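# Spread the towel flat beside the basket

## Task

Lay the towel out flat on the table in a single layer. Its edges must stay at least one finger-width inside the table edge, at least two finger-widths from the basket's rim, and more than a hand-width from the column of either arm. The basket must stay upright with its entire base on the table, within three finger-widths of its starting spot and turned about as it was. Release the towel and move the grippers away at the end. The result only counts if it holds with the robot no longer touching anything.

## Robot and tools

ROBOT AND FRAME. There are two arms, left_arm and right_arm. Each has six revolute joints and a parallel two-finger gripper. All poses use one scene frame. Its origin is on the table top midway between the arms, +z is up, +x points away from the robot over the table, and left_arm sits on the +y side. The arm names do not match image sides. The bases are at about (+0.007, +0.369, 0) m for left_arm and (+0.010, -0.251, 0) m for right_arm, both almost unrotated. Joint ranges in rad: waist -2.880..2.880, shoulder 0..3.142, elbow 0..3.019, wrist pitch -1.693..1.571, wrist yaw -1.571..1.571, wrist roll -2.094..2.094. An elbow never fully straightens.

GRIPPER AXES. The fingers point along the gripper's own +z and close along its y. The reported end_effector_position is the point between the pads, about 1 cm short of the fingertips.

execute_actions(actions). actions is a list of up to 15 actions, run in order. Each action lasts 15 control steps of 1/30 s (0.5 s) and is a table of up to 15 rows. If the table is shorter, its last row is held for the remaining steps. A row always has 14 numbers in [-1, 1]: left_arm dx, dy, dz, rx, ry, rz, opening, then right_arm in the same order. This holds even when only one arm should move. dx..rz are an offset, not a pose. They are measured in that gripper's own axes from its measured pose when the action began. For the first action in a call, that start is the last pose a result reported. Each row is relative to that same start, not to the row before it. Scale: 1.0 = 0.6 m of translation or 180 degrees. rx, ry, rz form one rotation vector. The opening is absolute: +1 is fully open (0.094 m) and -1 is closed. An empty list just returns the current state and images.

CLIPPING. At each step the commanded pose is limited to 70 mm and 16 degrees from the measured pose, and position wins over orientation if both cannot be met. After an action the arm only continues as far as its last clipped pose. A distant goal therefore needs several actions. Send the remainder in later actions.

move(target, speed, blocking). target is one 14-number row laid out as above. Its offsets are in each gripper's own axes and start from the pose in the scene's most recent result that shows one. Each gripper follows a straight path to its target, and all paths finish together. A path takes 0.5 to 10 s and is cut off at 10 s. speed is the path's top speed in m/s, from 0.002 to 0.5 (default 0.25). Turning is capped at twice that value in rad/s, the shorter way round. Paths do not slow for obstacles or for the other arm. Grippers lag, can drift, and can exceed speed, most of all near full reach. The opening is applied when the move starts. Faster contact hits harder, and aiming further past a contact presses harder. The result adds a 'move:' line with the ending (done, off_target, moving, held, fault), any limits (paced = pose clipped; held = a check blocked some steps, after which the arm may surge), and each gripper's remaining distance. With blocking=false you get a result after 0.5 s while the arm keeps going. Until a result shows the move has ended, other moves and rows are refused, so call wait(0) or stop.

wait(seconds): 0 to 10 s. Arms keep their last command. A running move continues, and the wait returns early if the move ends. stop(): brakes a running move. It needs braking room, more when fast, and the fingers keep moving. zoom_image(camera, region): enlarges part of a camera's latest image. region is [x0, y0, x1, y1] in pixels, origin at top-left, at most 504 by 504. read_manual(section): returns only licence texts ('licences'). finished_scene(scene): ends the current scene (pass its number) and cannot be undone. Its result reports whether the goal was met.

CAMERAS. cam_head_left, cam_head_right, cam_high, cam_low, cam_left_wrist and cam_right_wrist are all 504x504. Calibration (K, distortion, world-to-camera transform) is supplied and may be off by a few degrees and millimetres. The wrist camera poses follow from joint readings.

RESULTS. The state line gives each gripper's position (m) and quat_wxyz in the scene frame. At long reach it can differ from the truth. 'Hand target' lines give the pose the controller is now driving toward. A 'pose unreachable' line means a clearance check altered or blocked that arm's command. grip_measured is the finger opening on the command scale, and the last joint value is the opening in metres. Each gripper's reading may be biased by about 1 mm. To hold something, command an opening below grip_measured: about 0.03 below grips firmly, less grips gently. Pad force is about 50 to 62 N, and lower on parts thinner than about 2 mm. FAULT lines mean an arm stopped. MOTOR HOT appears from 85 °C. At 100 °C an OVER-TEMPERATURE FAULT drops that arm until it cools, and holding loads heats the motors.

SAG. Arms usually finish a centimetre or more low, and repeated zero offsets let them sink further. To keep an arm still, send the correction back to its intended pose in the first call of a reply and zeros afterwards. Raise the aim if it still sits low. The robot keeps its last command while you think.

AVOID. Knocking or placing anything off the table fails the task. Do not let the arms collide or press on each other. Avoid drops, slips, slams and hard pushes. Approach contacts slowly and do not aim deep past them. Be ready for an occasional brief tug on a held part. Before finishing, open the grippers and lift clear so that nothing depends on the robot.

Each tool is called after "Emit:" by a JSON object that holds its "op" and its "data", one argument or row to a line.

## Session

Emit:
{"op": "execute_actions", "data": {
  "actions": []
}}

Scene clock: 0.00 s.
left_arm: end_effector_position=(+0.4745, +0.6594, +0.2814) grip_measured=+1.000 end_effector_quat_wxyz=(+0.107, -0.077, +0.991, -0.011) | right_arm: end_effector_position=(+0.3274, +0.2419, +0.2307) grip_measured=+1.000 end_effector_quat_wxyz=(+0.183, +0.914, +0.007, +0.361)
Joint positions: left_arm=[ 0.589  1.666  1.721 -1.45   0.125  0.429  0.094] | right_arm=[ 1.163  1.921  1.807 -1.574  0.828 -1.888  0.094]
Joint velocities: left_arm=[-0.005 -0.015  0.002  0.007  0.022 -0.095  0.   ] | right_arm=[ 0.024  0.005 -0.007 -0.017 -0.007 -0.022  0.   ]
Motor temperatures (°C, as the motors report them): left_arm=[22 23 31 24 24 24] | right_arm=[25 29 31 24 22 24]
Hand target (left_arm): +0.479, +0.663, +0.284; +0.111, -0.077, +0.991, -0.009
Hand target (right_arm): +0.329, +0.247, +0.243; +0.169, +0.915, +0.001, +0.366
camera_calibration (this result's frames):
cam_left_wrist: T_world_to_cam=[[0.167, -0.983911, 0.0634839, 0.545771], [-0.905715, -0.127647, 0.404211, 0.40609], [-0.389604, -0.125001, -0.91246, 0.646804], [0, 0, 0, 1]] pos_world=[0.528656, 0.669678, 0.39139]
cam_right_wrist: T_world_to_cam=[[0.110242, 0.936804, -0.332032, -0.190454], [0.198965, 0.306505, 0.930842, -0.354098], [0.973786, -0.168681, -0.152601, -0.122522], [0, 0, 0, 1]] pos_world=[0.210759, 0.266284, 0.247676]

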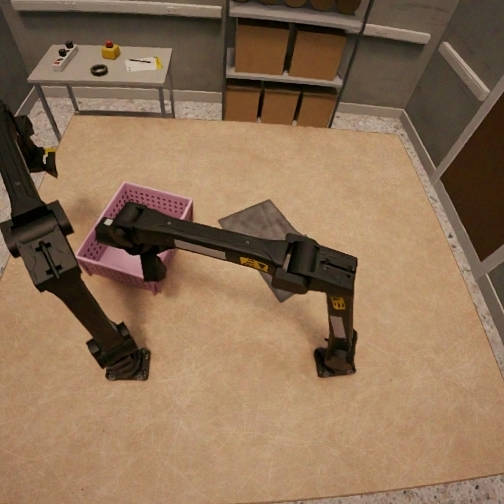

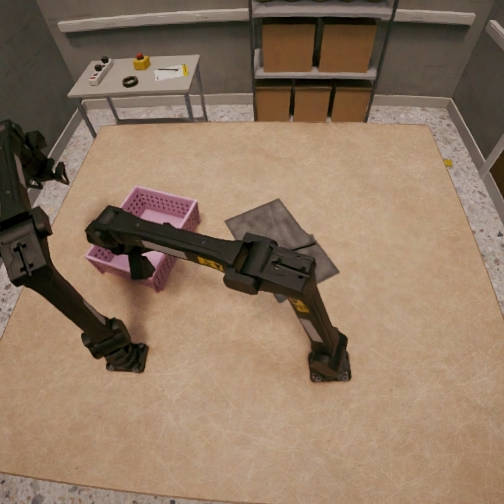

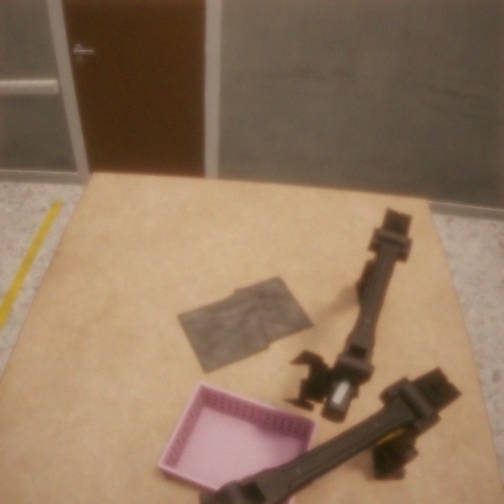

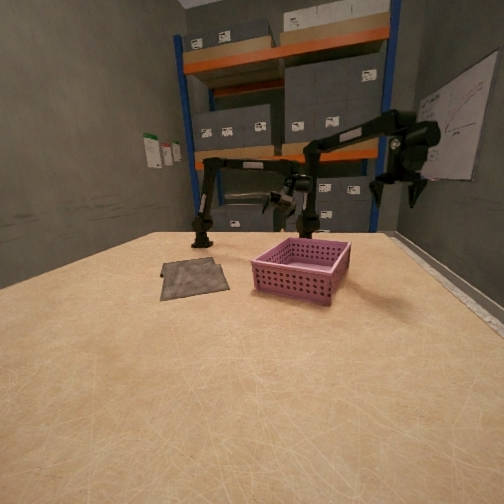

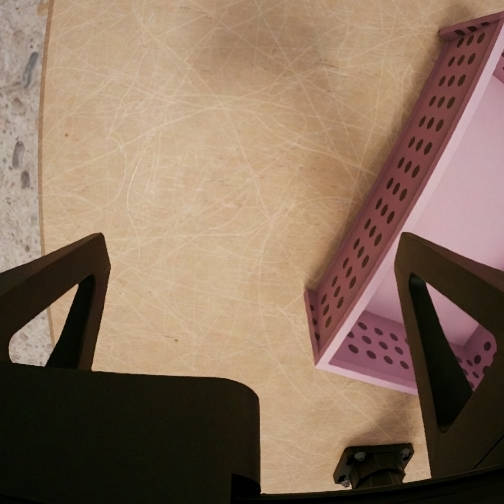

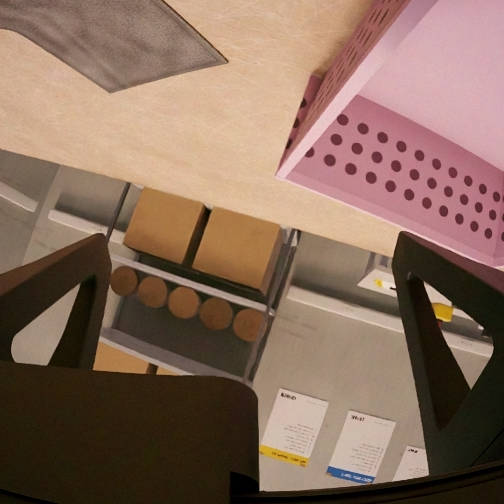

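Emit:
{"op": "execute_actions", "data": {
  "actions": [
    [[0,0,0,0,0,0,1,0,0,-0.15,0,0,0.08,1]],
    [[0,0,0,0,0,0,1,0,0,0,0,0,0.08,1]]
  ]
}}

Scene clock: 11.67 s.
left_arm: end_effector_position=(+0.4745, +0.6594, +0.2814) grip_measured=+1.000 end_effector_quat_wxyz=(+0.107, -0.077, +0.991, -0.011) | right_arm: end_effector_position=(+0.2589, +0.2681, +0.2619) grip_measured=+1.000 end_effector_quat_wxyz=(+0.075, +0.899, -0.168, +0.397)
Joint positions: left_arm=[ 0.589  1.666  1.721 -1.45   0.125  0.429  0.094] | right_arm=[ 1.29   1.906  1.867 -1.69   0.82  -1.359  0.094]
Joint velocities: left_arm=[ 0.005 -0.005  0.002 -0.007  0.066  0.037  0.   ] | right_arm=[ 0.005 -0.005 -0.012 -0.002  0.022  0.051  0.   ]
Motor temperatures (°C, as the motors report them): left_arm=[22 24 34 24 24 24] | right_arm=[25 31 34 24 22 24]
Hand target (left_arm): +0.474, +0.659, +0.281; +0.107, -0.077, +0.991, -0.011
Hand target (right_arm): +0.256, +0.270, +0.265; +0.068, +0.898, -0.175, +0.398
Off the commanded pose (left_arm): 0.000 m, 0 deg.
Off the commanded pose (right_arm): 0.005 m, 1 deg.
camera_calibration (this result's frames):
cam_left_wrist: T_world_to_cam=[[0.167, -0.983911, 0.0634839, 0.545771], [-0.905715, -0.127647, 0.404211, 0.40609], [-0.389604, -0.125001, -0.91246, 0.646804], [0, 0, 0, 1]] pos_world=[0.528656, 0.669678, 0.39139]
cam_right_wrist: T_world_to_cam=[[0.352429, 0.935827, 0.00464935, -0.347711], [0.0941969, -0.0404163, 0.994733, -0.274188], [0.931086, -0.350135, -0.102396, -0.0000826478], [0, 0, 0, 1]] pos_world=[0.148448, 0.314286, 0.274352]

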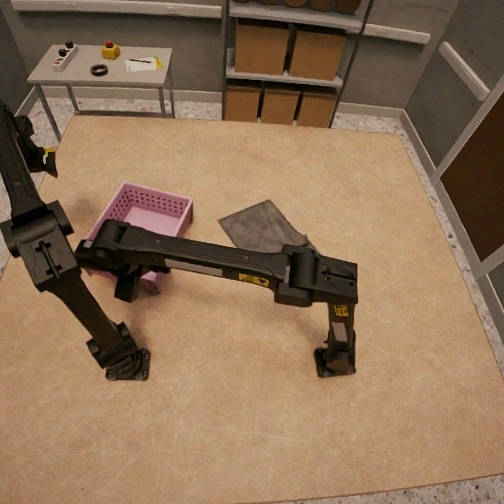

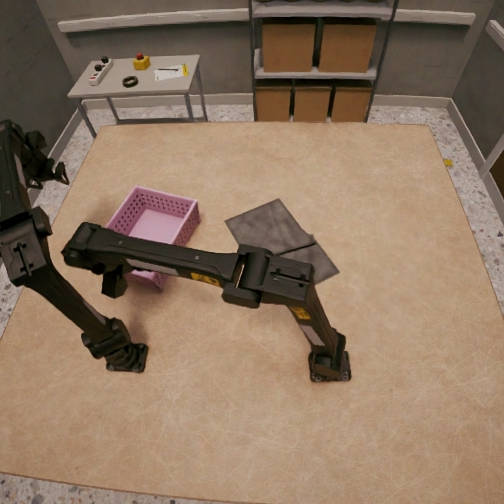

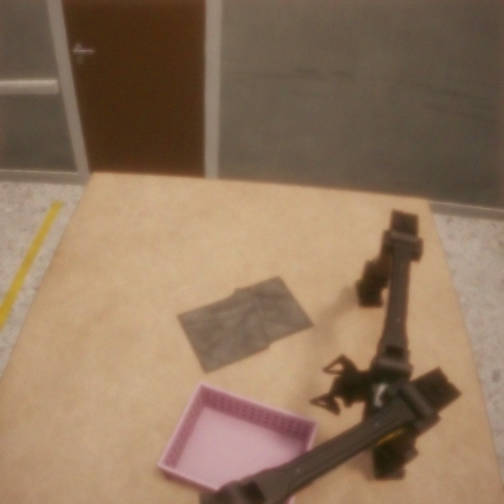

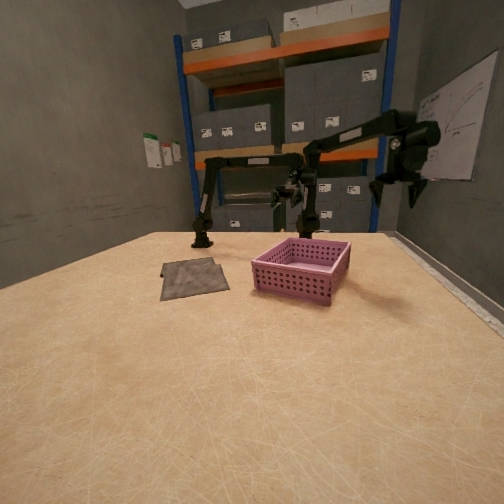

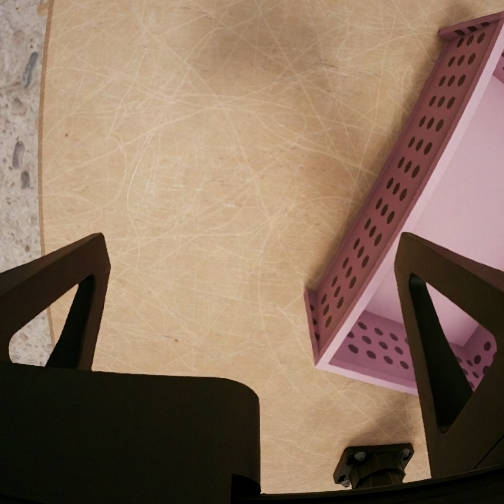

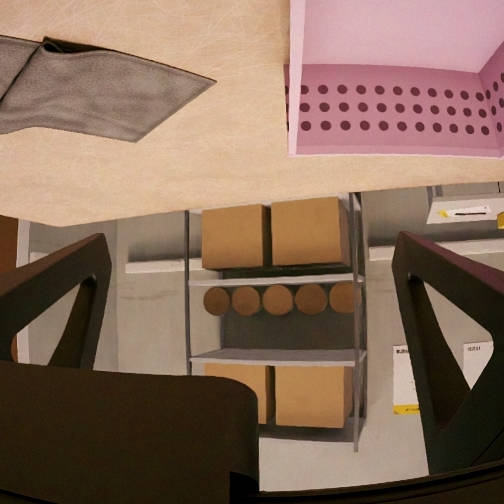

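Emit:
{"op": "move", "data": {
  "target": [0,0,0,0,0,0,1, 0.383,0.86,0.2,-0.36,-0.068,0.814,1],
  "speed": 0.25
}}

Scene clock: 25.83 s.
left_arm: end_effector_position=(+0.4745, +0.6594, +0.2814) grip_measured=+1.000 end_effector_quat_wxyz=(+0.107, -0.077, +0.991, -0.011) | right_arm: end_effector_position=(+0.2899, -0.3010, +0.3159) grip_measured=+1.000 end_effector_quat_wxyz=(+0.028, -0.002, +1.000, +0.006)
Joint positions: left_arm=[ 0.589  1.666  1.721 -1.45   0.125  0.429  0.094] | right_arm=[-0.241  1.058  1.236 -1.695 -0.022 -0.191  0.094]
Joint velocities: left_arm=[-0.005 -0.015 -0.002  0.002  0.022 -0.081  0.   ] | right_arm=[-0.005 -0.015 -0.012  0.002  0.139  0.037  0.   ]
Motor temperatures (°C, as the motors report them): left_arm=[22 25 35 24 24 24] | right_arm=[25 31 35 24 22 24]
Hand target (left_arm): +0.474, +0.659, +0.281; +0.107, -0.077, +0.991, -0.011
Hand target (right_arm): +0.293, -0.301, +0.330; +0.041, +0.001, +0.999, +0.006
Off the commanded pose (left_arm): 0.000 m, 0 deg.
Off the commanded pose (right_arm): 0.038 m, 3 deg.
joint sent to its limit (right arm) — the command would take joint 4 (wrist pitch) past its lower limit, so that joint was sent only as far as its limit.
move: off_target (right_arm)
camera_calibration (this result's frames):
cam_left_wrist: T_world_to_cam=[[0.167, -0.983911, 0.0634839, 0.545771], [-0.905715, -0.127647, 0.404211, 0.40609], [-0.389604, -0.125001, -0.91246, 0.646804], [0, 0, 0, 1]] pos_world=[0.528656, 0.669678, 0.39139]
cam_right_wrist: T_world_to_cam=[[0.00514327, -0.999986, 0.000752929, -0.307103], [-0.836519, -0.00388995, 0.547923, 0.0681437], [-0.547913, -0.00344796, -0.836528, 0.542406], [0, 0, 0, 1]] pos_world=[0.355774, -0.304963, 0.416631]

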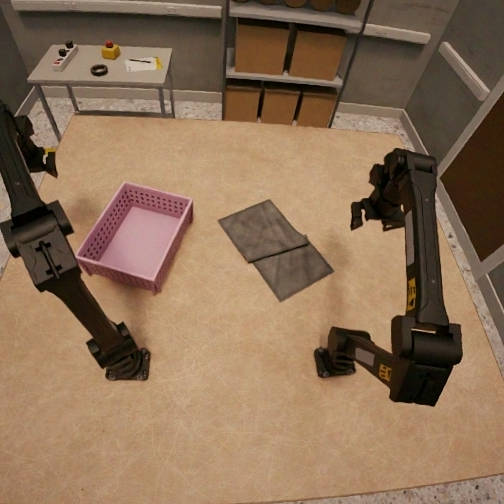

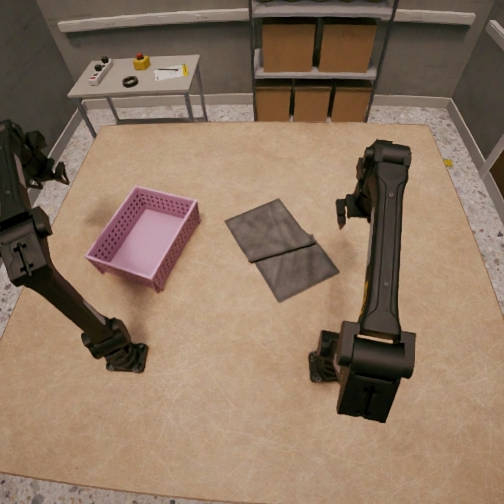

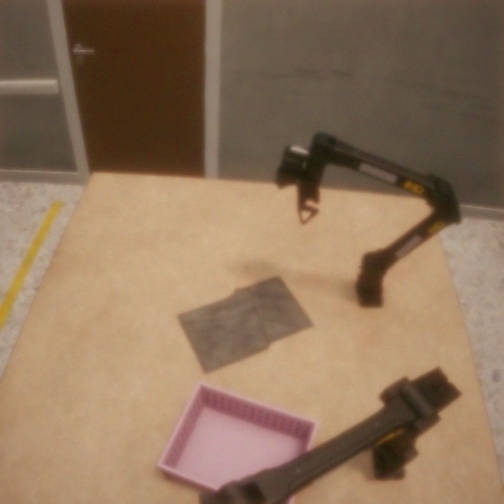

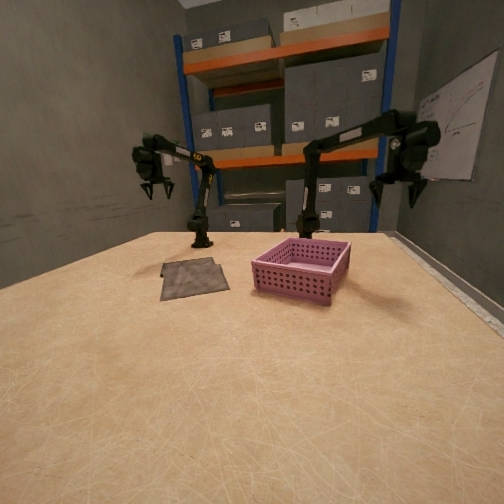

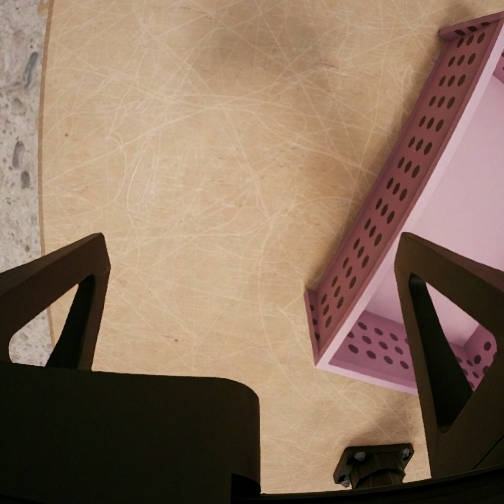

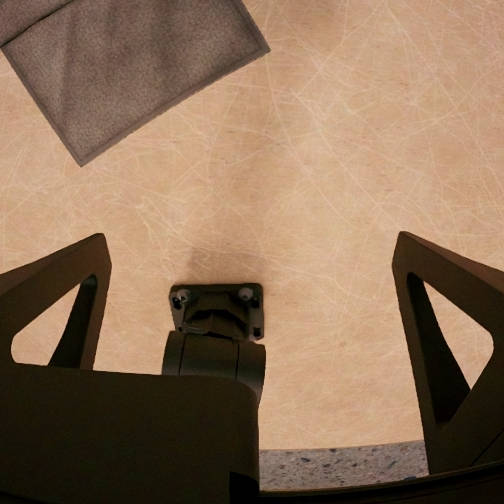

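Emit:
{"op": "zoom_image", "data": {
  "camera": "cam_head_left",
  "region": [190,180,360,320]
}}

Emit:
{"op": "zoom_image", "data": {
  "camera": "cam_high",
  "region": [160,260,330,390]
}}

Region (190, 180, 360, 320) of cam_head_left's 504x504 image, scaled by 2.965, with more detail than that image has; it fills the top 415 rows of this view, and the rest is white.

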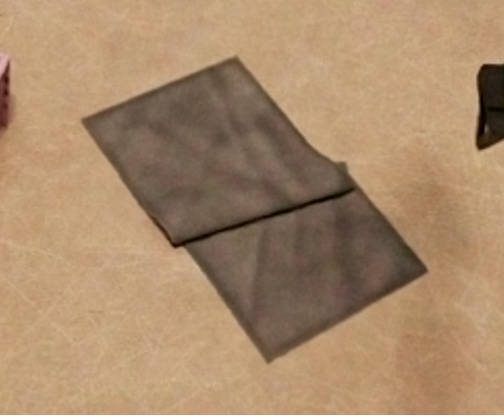

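Region (160, 260, 330, 390) of cam_high's 504x504 image, scaled by 2.965, with more detail than that image has; it fills the top 385 rows of this view, and the rest is white.

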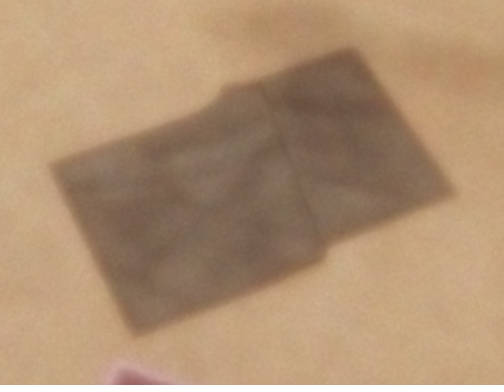

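Emit:
{"op": "execute_actions", "data": {
  "actions": []
}}

Scene clock: 42.13 s.
left_arm: end_effector_position=(+0.4745, +0.6594, +0.2814) grip_measured=+1.000 end_effector_quat_wxyz=(+0.107, -0.077, +0.991, -0.011) | right_arm: end_effector_position=(+0.2899, -0.3010, +0.3159) grip_measured=+1.000 end_effector_quat_wxyz=(+0.028, -0.002, +1.000, +0.006)
Joint positions: left_arm=[ 0.589  1.666  1.721 -1.45   0.125  0.429  0.094] | right_arm=[-0.241  1.058  1.236 -1.695 -0.022 -0.191  0.094]
Joint velocities: left_arm=[-0.005 -0.015 -0.007  0.017 -0.066 -0.037  0.   ] | right_arm=[-0.015  0.005 -0.022 -0.007 -0.007 -0.081  0.   ]
Motor temperatures (°C, as the motors report them): left_arm=[22 26 36 24 24 24] | right_arm=[25 30 37 24 22 24]
Hand target (left_arm): +0.474, +0.659, +0.281; +0.107, -0.077, +0.991, -0.011
Hand target (right_arm): +0.293, -0.301, +0.330; +0.041, +0.001, +0.999, +0.006
Off the commanded pose (left_arm): 0.000 m, 0 deg.
Off the commanded pose (right_arm): 0.038 m, 3 deg.
camera_calibration (this result's frames):
cam_left_wrist: T_world_to_cam=[[0.167, -0.983911, 0.0634839, 0.545771], [-0.905715, -0.127647, 0.404211, 0.40609], [-0.389604, -0.125001, -0.91246, 0.646804], [0, 0, 0, 1]] pos_world=[0.528656, 0.669678, 0.39139]
cam_right_wrist: T_world_to_cam=[[0.00514327, -0.999986, 0.000752929, -0.307103], [-0.836519, -0.00388995, 0.547923, 0.0681437], [-0.547913, -0.00344796, -0.836528, 0.542406], [0, 0, 0, 1]] pos_world=[0.355774, -0.304963, 0.416631]

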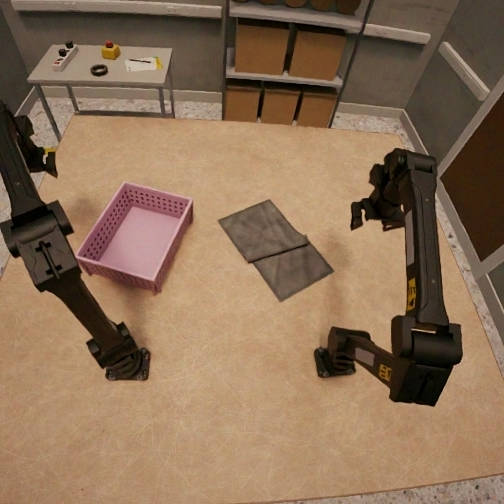

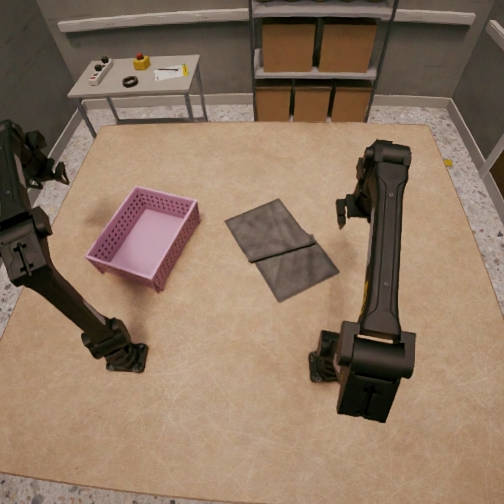

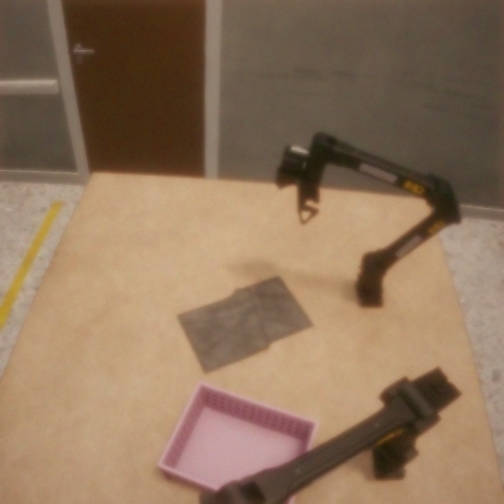

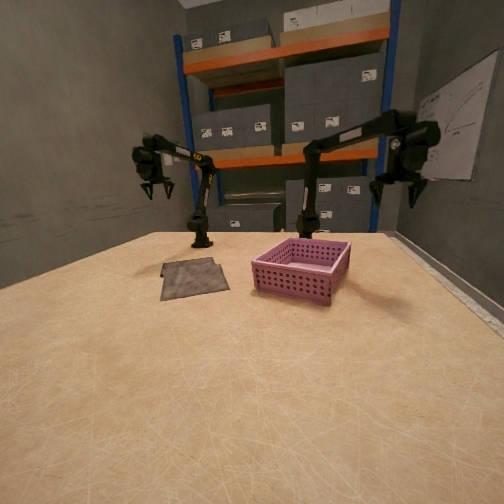

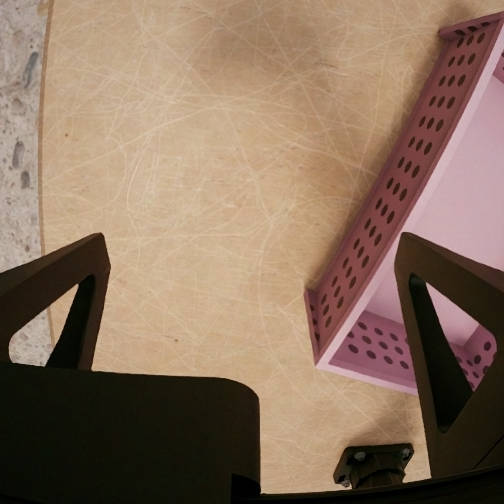

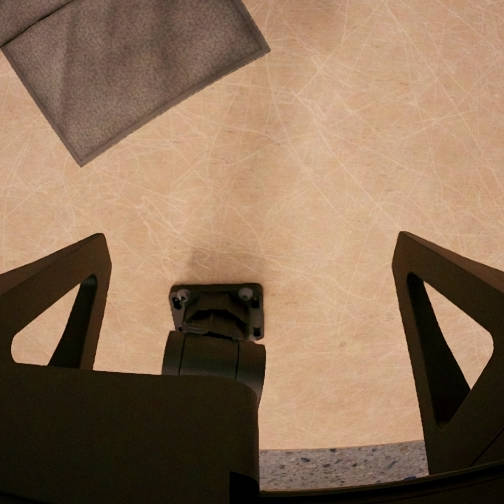

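Emit:
{"op": "move", "data": {
  "target": [0,0,0,0,0,0,1, -0.05,0.03,0.46,0,0.03,0,0.6]
}}

Scene clock: 58.10 s.
left_arm: end_effector_position=(+0.4745, +0.6594, +0.2814) grip_measured=+1.000 end_effector_quat_wxyz=(+0.107, -0.077, +0.991, -0.011) | right_arm: end_effector_position=(+0.3329, -0.2797, +0.0414) grip_measured=+0.602 end_effector_quat_wxyz=(-0.032, -0.004, +0.999, +0.008)
Joint positions: left_arm=[ 0.589  1.666  1.721 -1.45   0.125  0.429  0.094] | right_arm=[-0.146  1.425  0.784 -0.995 -0.01  -0.1    0.075]
Joint velocities: left_arm=[-0.005  0.005  0.007  0.017  0.037  0.051  0.   ] | right_arm=[-0.005 -0.015 -0.017  0.012  0.037  0.037 -0.001]
Motor temperatures (°C, as the motors report them): left_arm=[22 26 36 24 24 24] | right_arm=[25 30 38 24 22 24]
Hand target (left_arm): +0.474, +0.659, +0.281; +0.107, -0.077, +0.991, -0.011
Hand target (right_arm): +0.340, -0.279, +0.045; -0.019, -0.003, +1.000, +0.004
Off the commanded pose (left_arm): 0.000 m, 0 deg.
Off the commanded pose (right_arm): 0.003 m, 2 deg.
move: done
camera_calibration (this result's frames):
cam_left_wrist: T_world_to_cam=[[0.167, -0.983911, 0.0634839, 0.545771], [-0.905715, -0.127647, 0.404211, 0.40609], [-0.389604, -0.125001, -0.91246, 0.646804], [0, 0, 0, 1]] pos_world=[0.528656, 0.669678, 0.39139]
cam_right_wrist: T_world_to_cam=[[0.00981366, -0.999943, -0.00417424, -0.287185], [-0.764515, -0.0101937, 0.644525, 0.224863], [-0.644531, -0.00313388, -0.764572, 0.365624], [0, 0, 0, 1]] pos_world=[0.410386, -0.28373, 0.133417]

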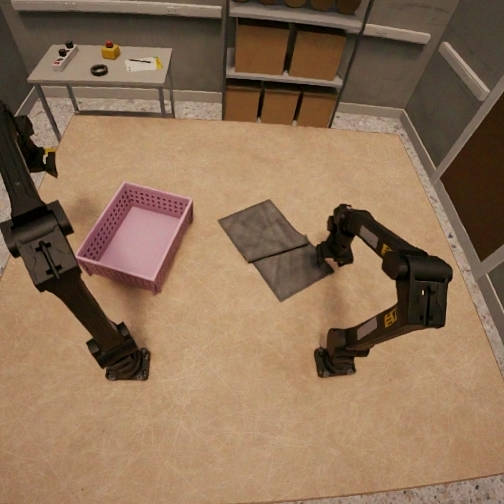

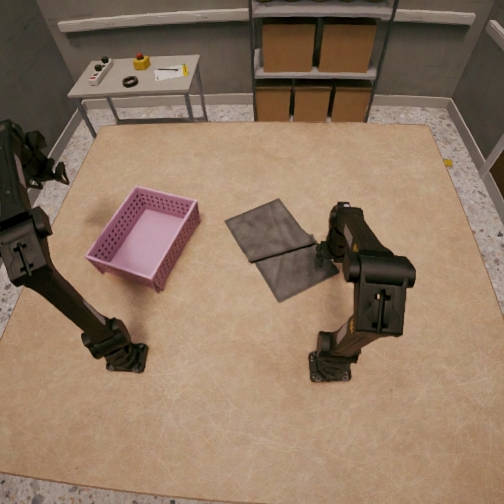

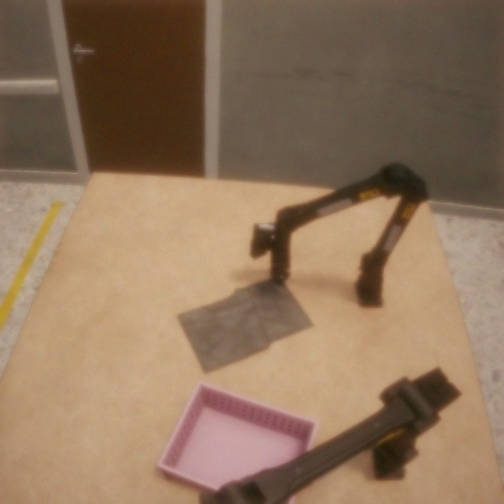

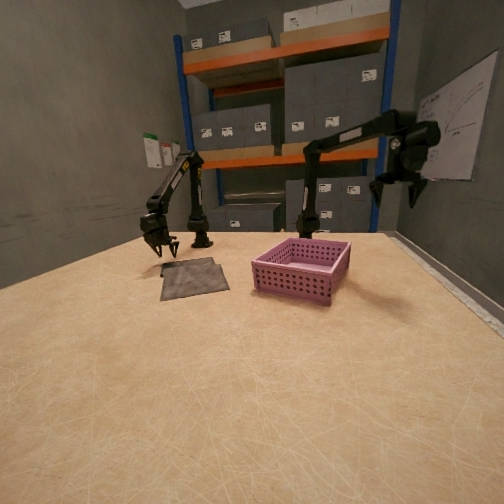

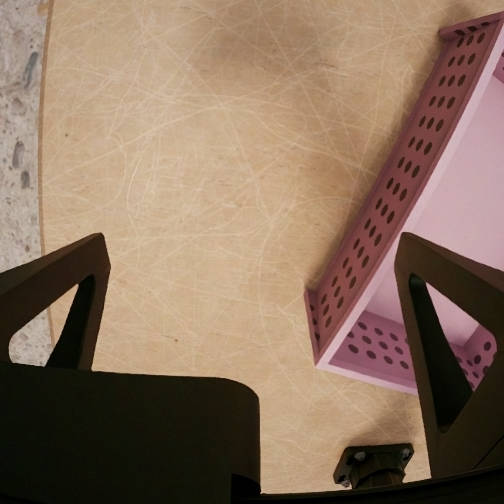

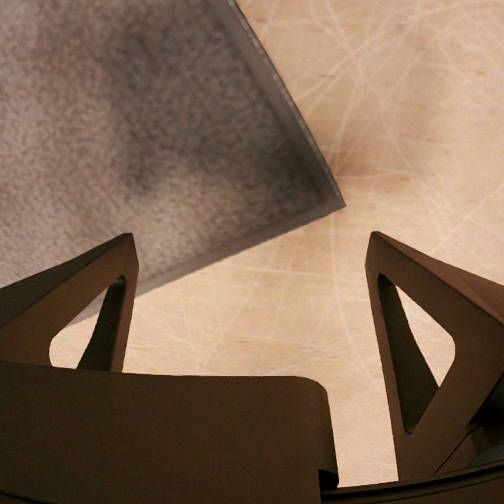

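Emit:
{"op": "move", "data": {
  "target": [0,0,0,0,0,0,1, -0.07,0.01,0.02,0,0,0,0.6],
  "speed": 0.1
}}

Emit:
{"op": "zoom_image", "data": {
  "camera": "cam_right_wrist",
  "region": [0,0,504,504]
}}

Scene clock: 64.47 s.
left_arm: end_effector_position=(+0.4745, +0.6594, +0.2814) grip_measured=+1.000 end_effector_quat_wxyz=(+0.107, -0.077, +0.991, -0.011) | right_arm: end_effector_position=(+0.3527, -0.2743, +0.0212) grip_measured=+0.602 end_effector_quat_wxyz=(-0.053, -0.005, +0.999, +0.009)
Joint positions: left_arm=[ 0.589  1.666  1.721 -1.45   0.125  0.429  0.094] | right_arm=[-0.125  1.537  0.839 -0.979 -0.01  -0.081  0.075]
Joint velocities: left_arm=[-0.005 -0.015 -0.017 -0.042  0.037  0.037  0.   ] | right_arm=[-0.005  0.005 -0.012  0.007  0.051 -0.007  0.   ]
Motor temperatures (°C, as the motors report them): left_arm=[22 26 36 24 24 24] | right_arm=[25 30 37 24 22 24]
Hand target (left_arm): +0.474, +0.659, +0.281; +0.107, -0.077, +0.991, -0.011
Hand target (right_arm): +0.374, -0.274, +0.029; -0.031, -0.004, +0.999, +0.008
Off the commanded pose (left_arm): 0.000 m, 0 deg.
Off the commanded pose (right_arm): 0.022 m, 2 deg.
move: off_target (right_arm)
camera_calibration (this result's frames):
cam_left_wrist: T_world_to_cam=[[0.167, -0.983911, 0.0634839, 0.545771], [-0.905715, -0.127647, 0.404211, 0.40609], [-0.389604, -0.125001, -0.91246, 0.646804], [0, 0, 0, 1]] pos_world=[0.528656, 0.669678, 0.39139]
cam_right_wrist: T_world_to_cam=[[0.0119498, -0.999908, -0.00636373, -0.282738], [-0.737174, -0.0131094, 0.675576, 0.241985], [-0.675597, -0.00338179, -0.737263, 0.373309], [0, 0, 0, 1]] pos_world=[0.43397, -0.278278, 0.109949]

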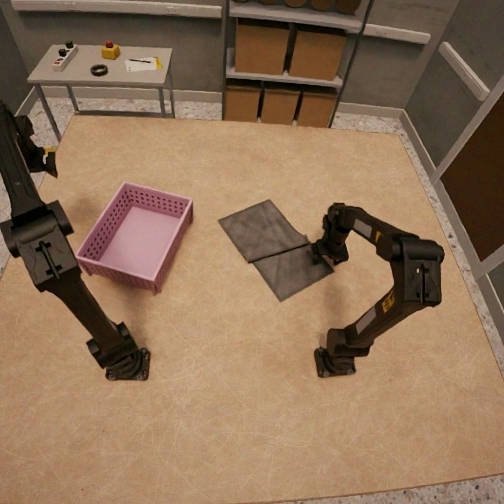

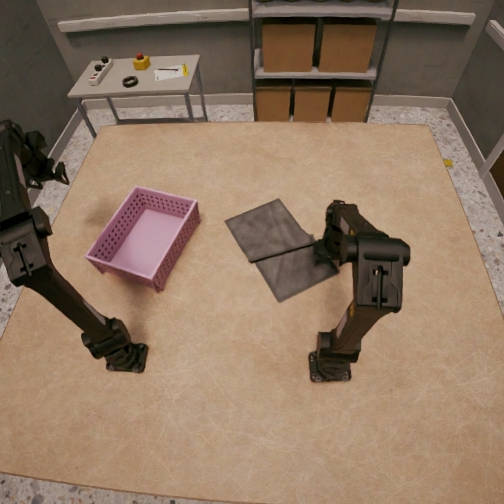

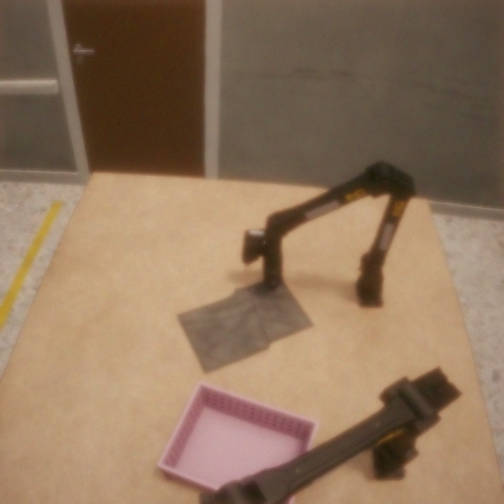

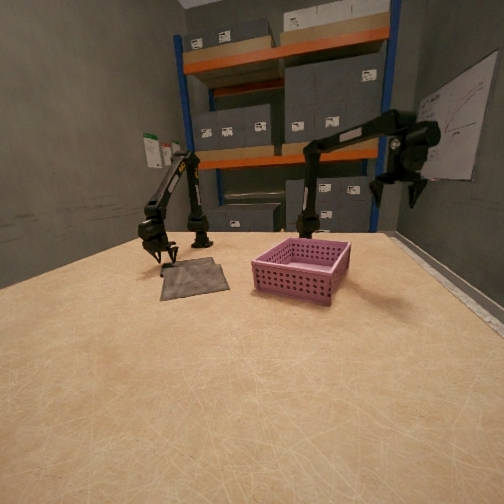

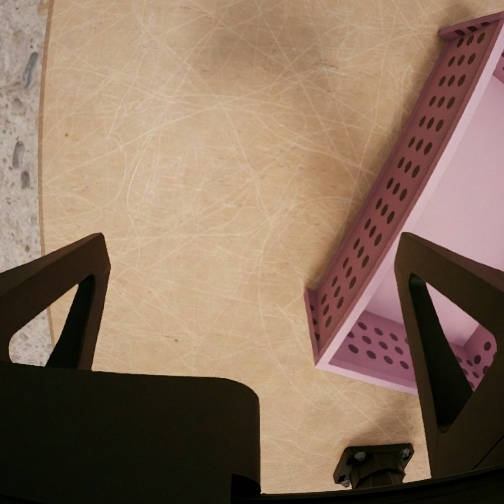

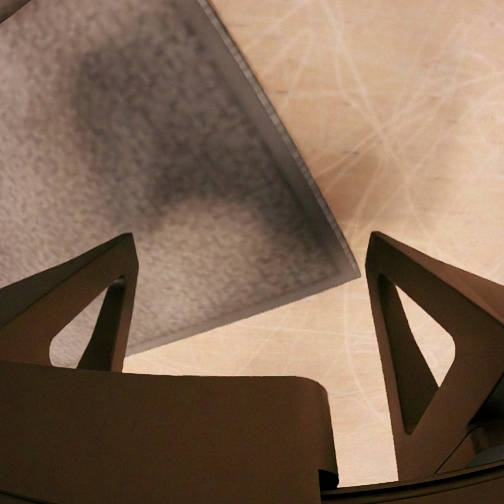

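Region (0, 0, 504, 504) of cam_right_wrist's 504x504 image, scaled by 1.000.

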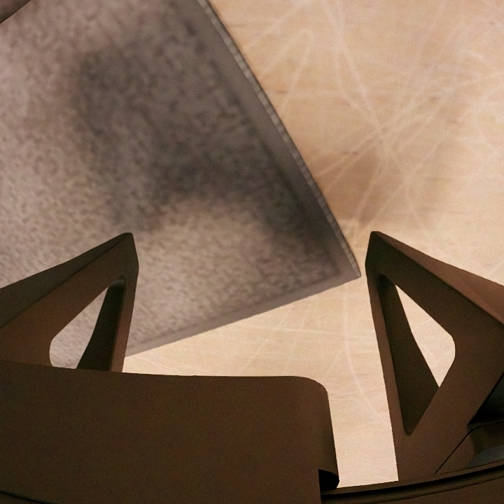

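Forward 2 cm more while descending, then close.

Emit:
{"op": "move", "data": {
  "target": [0,0,0,0,0,0,1, -0.06,0,0.05,0,0,0,0.6],
  "speed": 0.03
}}

Emit:
{"op": "execute_actions", "data": {
  "actions": [
    [[0,0,0,0,0,0,1, 0,0,0.01,0,0,0,0.2]],
    [[0,0,0,0,0,0,1, 0,0,0.01,0,0,0,-0.3]],
    [[0,0,0,0,0,0,1, 0,0,0.01,0,0,0,-0.7]],
    [[0,0,0,0,0,0,1, 0,0,0.01,0,0,0,-1]],
    [[0,0,0,0,0,0,1, 0,0,0,0,0,0,-1]]
  ]
}}

Scene clock: 71.67 s.
left_arm: end_effector_position=(+0.4745, +0.6594, +0.2814) grip_measured=+1.000 end_effector_quat_wxyz=(+0.107, -0.077, +0.991, -0.011) | right_arm: end_effector_position=(+0.3711, -0.2745, +0.0067) grip_measured=+0.602 end_effector_quat_wxyz=(-0.055, -0.005, +0.998, +0.011)
Joint positions: left_arm=[ 0.589  1.666  1.721 -1.45   0.125  0.429  0.094] | right_arm=[-0.124  1.611  0.879 -0.95  -0.014 -0.08   0.075]
Joint velocities: left_arm=[-0.024  0.015 -0.012 -0.002  0.022  0.037  0.   ] | right_arm=[-0.015 -0.015  0.007 -0.002  0.022 -0.051 -0.001]
Motor temperatures (°C, as the motors report them): left_arm=[22 26 36 24 24 24] | right_arm=[25 30 37 24 22 24]
Hand target (left_arm): +0.474, +0.659, +0.281; +0.107, -0.077, +0.991, -0.011
Hand target (right_arm): +0.384, -0.273, -0.011; -0.053, -0.005, +0.999, +0.009
Off the commanded pose (left_arm): 0.000 m, 0 deg.
Off the commanded pose (right_arm): 0.024 m, 0 deg.
move: off_target (right_arm)
camera_calibration (this result's frames):
cam_left_wrist: T_world_to_cam=[[0.167, -0.983911, 0.0634839, 0.545771], [-0.905715, -0.127647, 0.404211, 0.40609], [-0.389604, -0.125001, -0.91246, 0.646804], [0, 0, 0, 1]] pos_world=[0.528656, 0.669678, 0.39139]
cam_right_wrist: T_world_to_cam=[[0.0118902, -0.999875, -0.0104035, -0.283213], [-0.734509, -0.0157933, 0.678415, 0.263614], [-0.678495, -0.000425008, -0.734605, 0.376908], [0, 0, 0, 1]] pos_world=[0.452724, -0.278854, 0.0950919]

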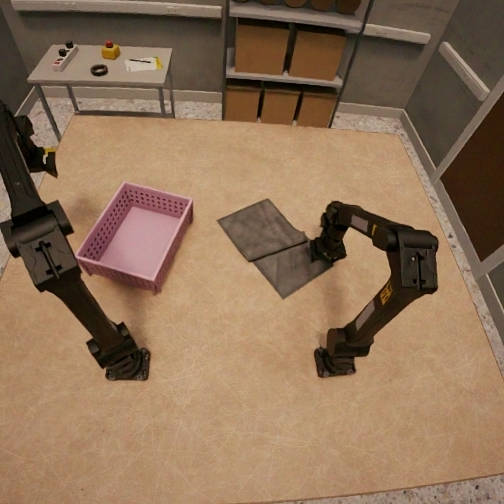

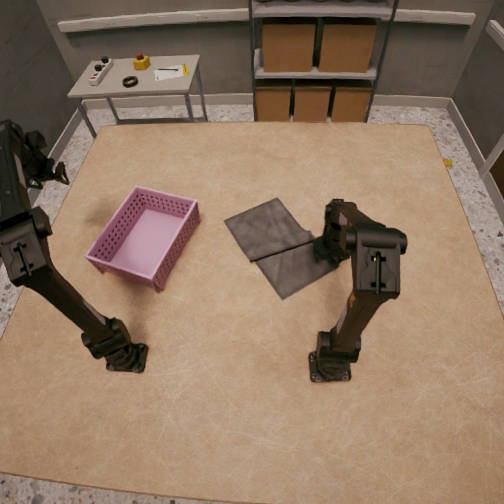

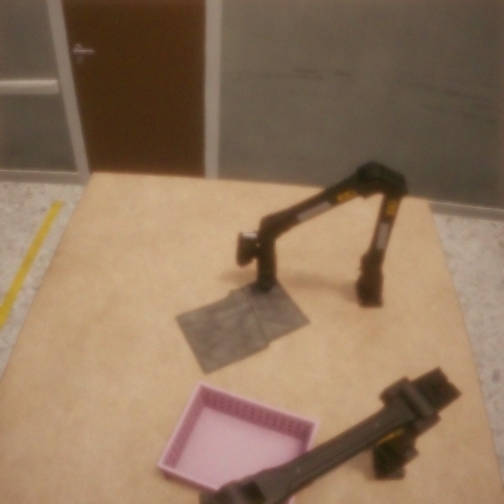

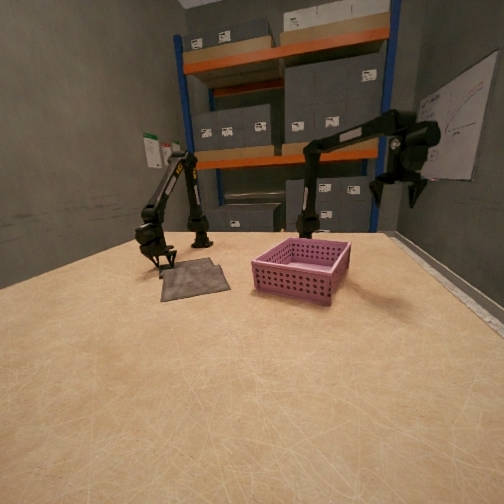

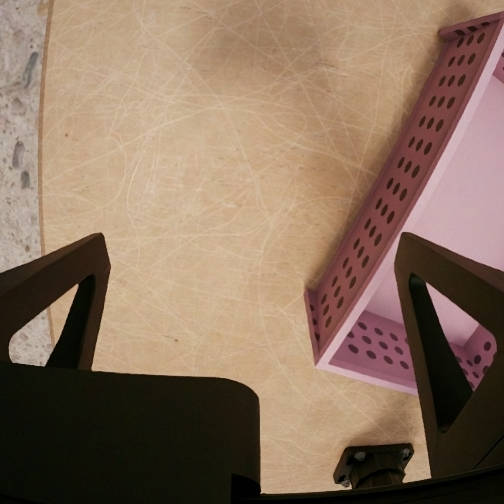

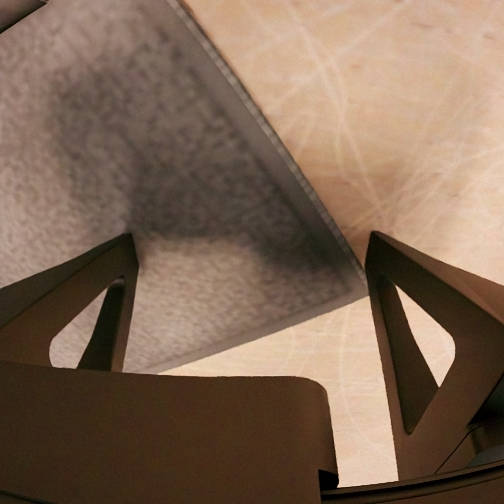

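Scene clock: 74.17 s.
left_arm: end_effector_position=(+0.4745, +0.6594, +0.2814) grip_measured=+1.000 end_effector_quat_wxyz=(+0.107, -0.077, +0.991, -0.011) | right_arm: end_effector_position=(+0.3723, -0.2706, +0.0090) grip_measured=-0.901 end_effector_quat_wxyz=(-0.050, -0.005, +0.998, +0.021)
Joint positions: left_arm=[ 0.589  1.666  1.721 -1.45   0.125  0.429  0.094] | right_arm=[-0.123  1.604  0.879 -0.949 -0.035 -0.081  0.005]
Joint velocities: left_arm=[-0.005  0.005  0.017 -0.012 -0.081  0.051  0.   ] | right_arm=[ 0.005 -0.005  0.002  0.012  0.066  0.007  0.001]
Motor temperatures (°C, as the motors report them): left_arm=[22 26 36 24 24 24] | right_arm=[25 30 36 24 22 24]
Hand target (left_arm): +0.474, +0.659, +0.281; +0.107, -0.077, +0.991, -0.011
Hand target (right_arm): +0.372, -0.271, +0.008; -0.051, -0.005, +0.998, +0.021
Off the commanded pose (left_arm): 0.000 m, 0 deg.
Off the commanded pose (right_arm): 0.001 m, 0 deg.
camera_calibration (this result's frames):
cam_left_wrist: T_world_to_cam=[[0.167, -0.983911, 0.0634839, 0.545771], [-0.905715, -0.127647, 0.404211, 0.40609], [-0.389604, -0.125001, -0.91246, 0.646804], [0, 0, 0, 1]] pos_world=[0.528656, 0.669678, 0.39139]
cam_right_wrist: T_world_to_cam=[[0.0109228, -0.999458, -0.0310621, -0.278669], [-0.740151, -0.0289683, 0.671816, 0.261574], [-0.672352, 0.0156525, -0.740066, 0.381492], [0, 0, 0, 1]] pos_world=[0.453145, -0.276912, 0.0979436]

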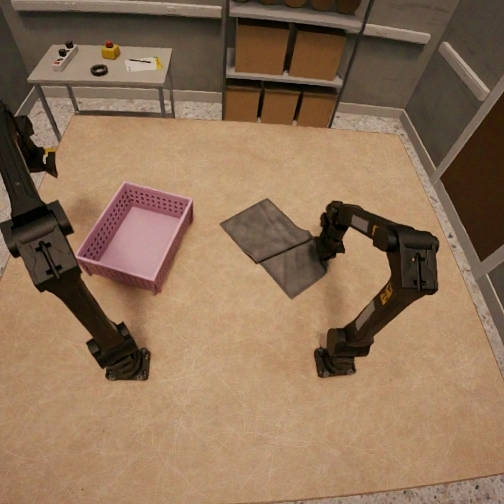

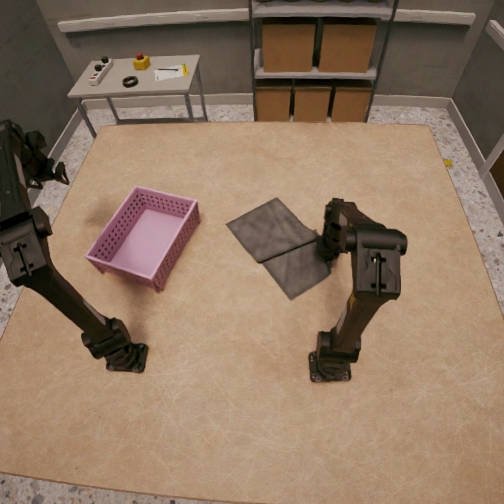

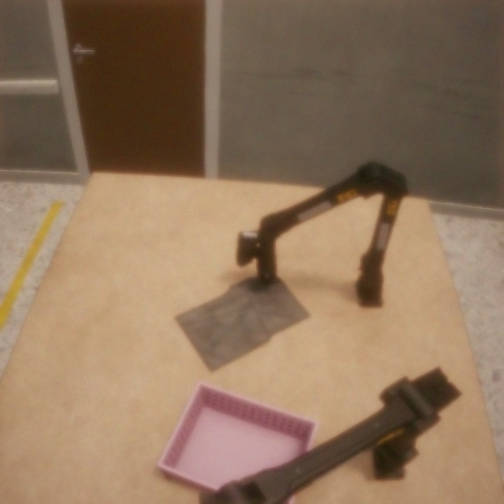

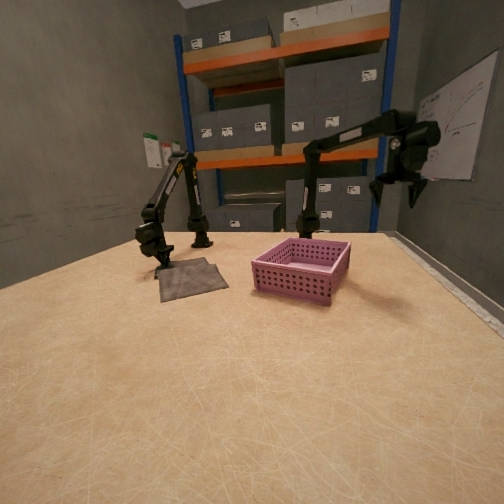

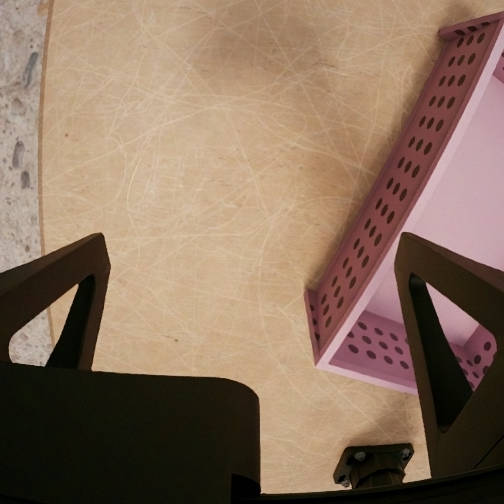

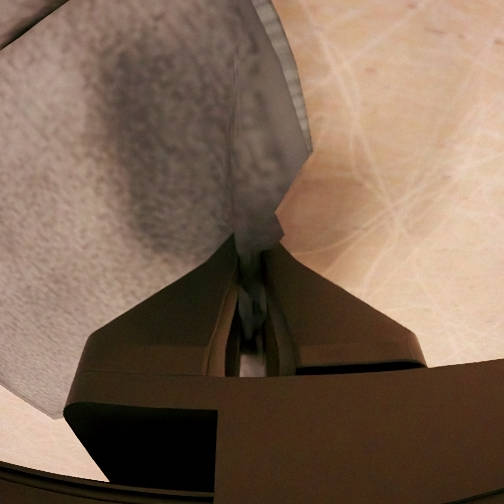

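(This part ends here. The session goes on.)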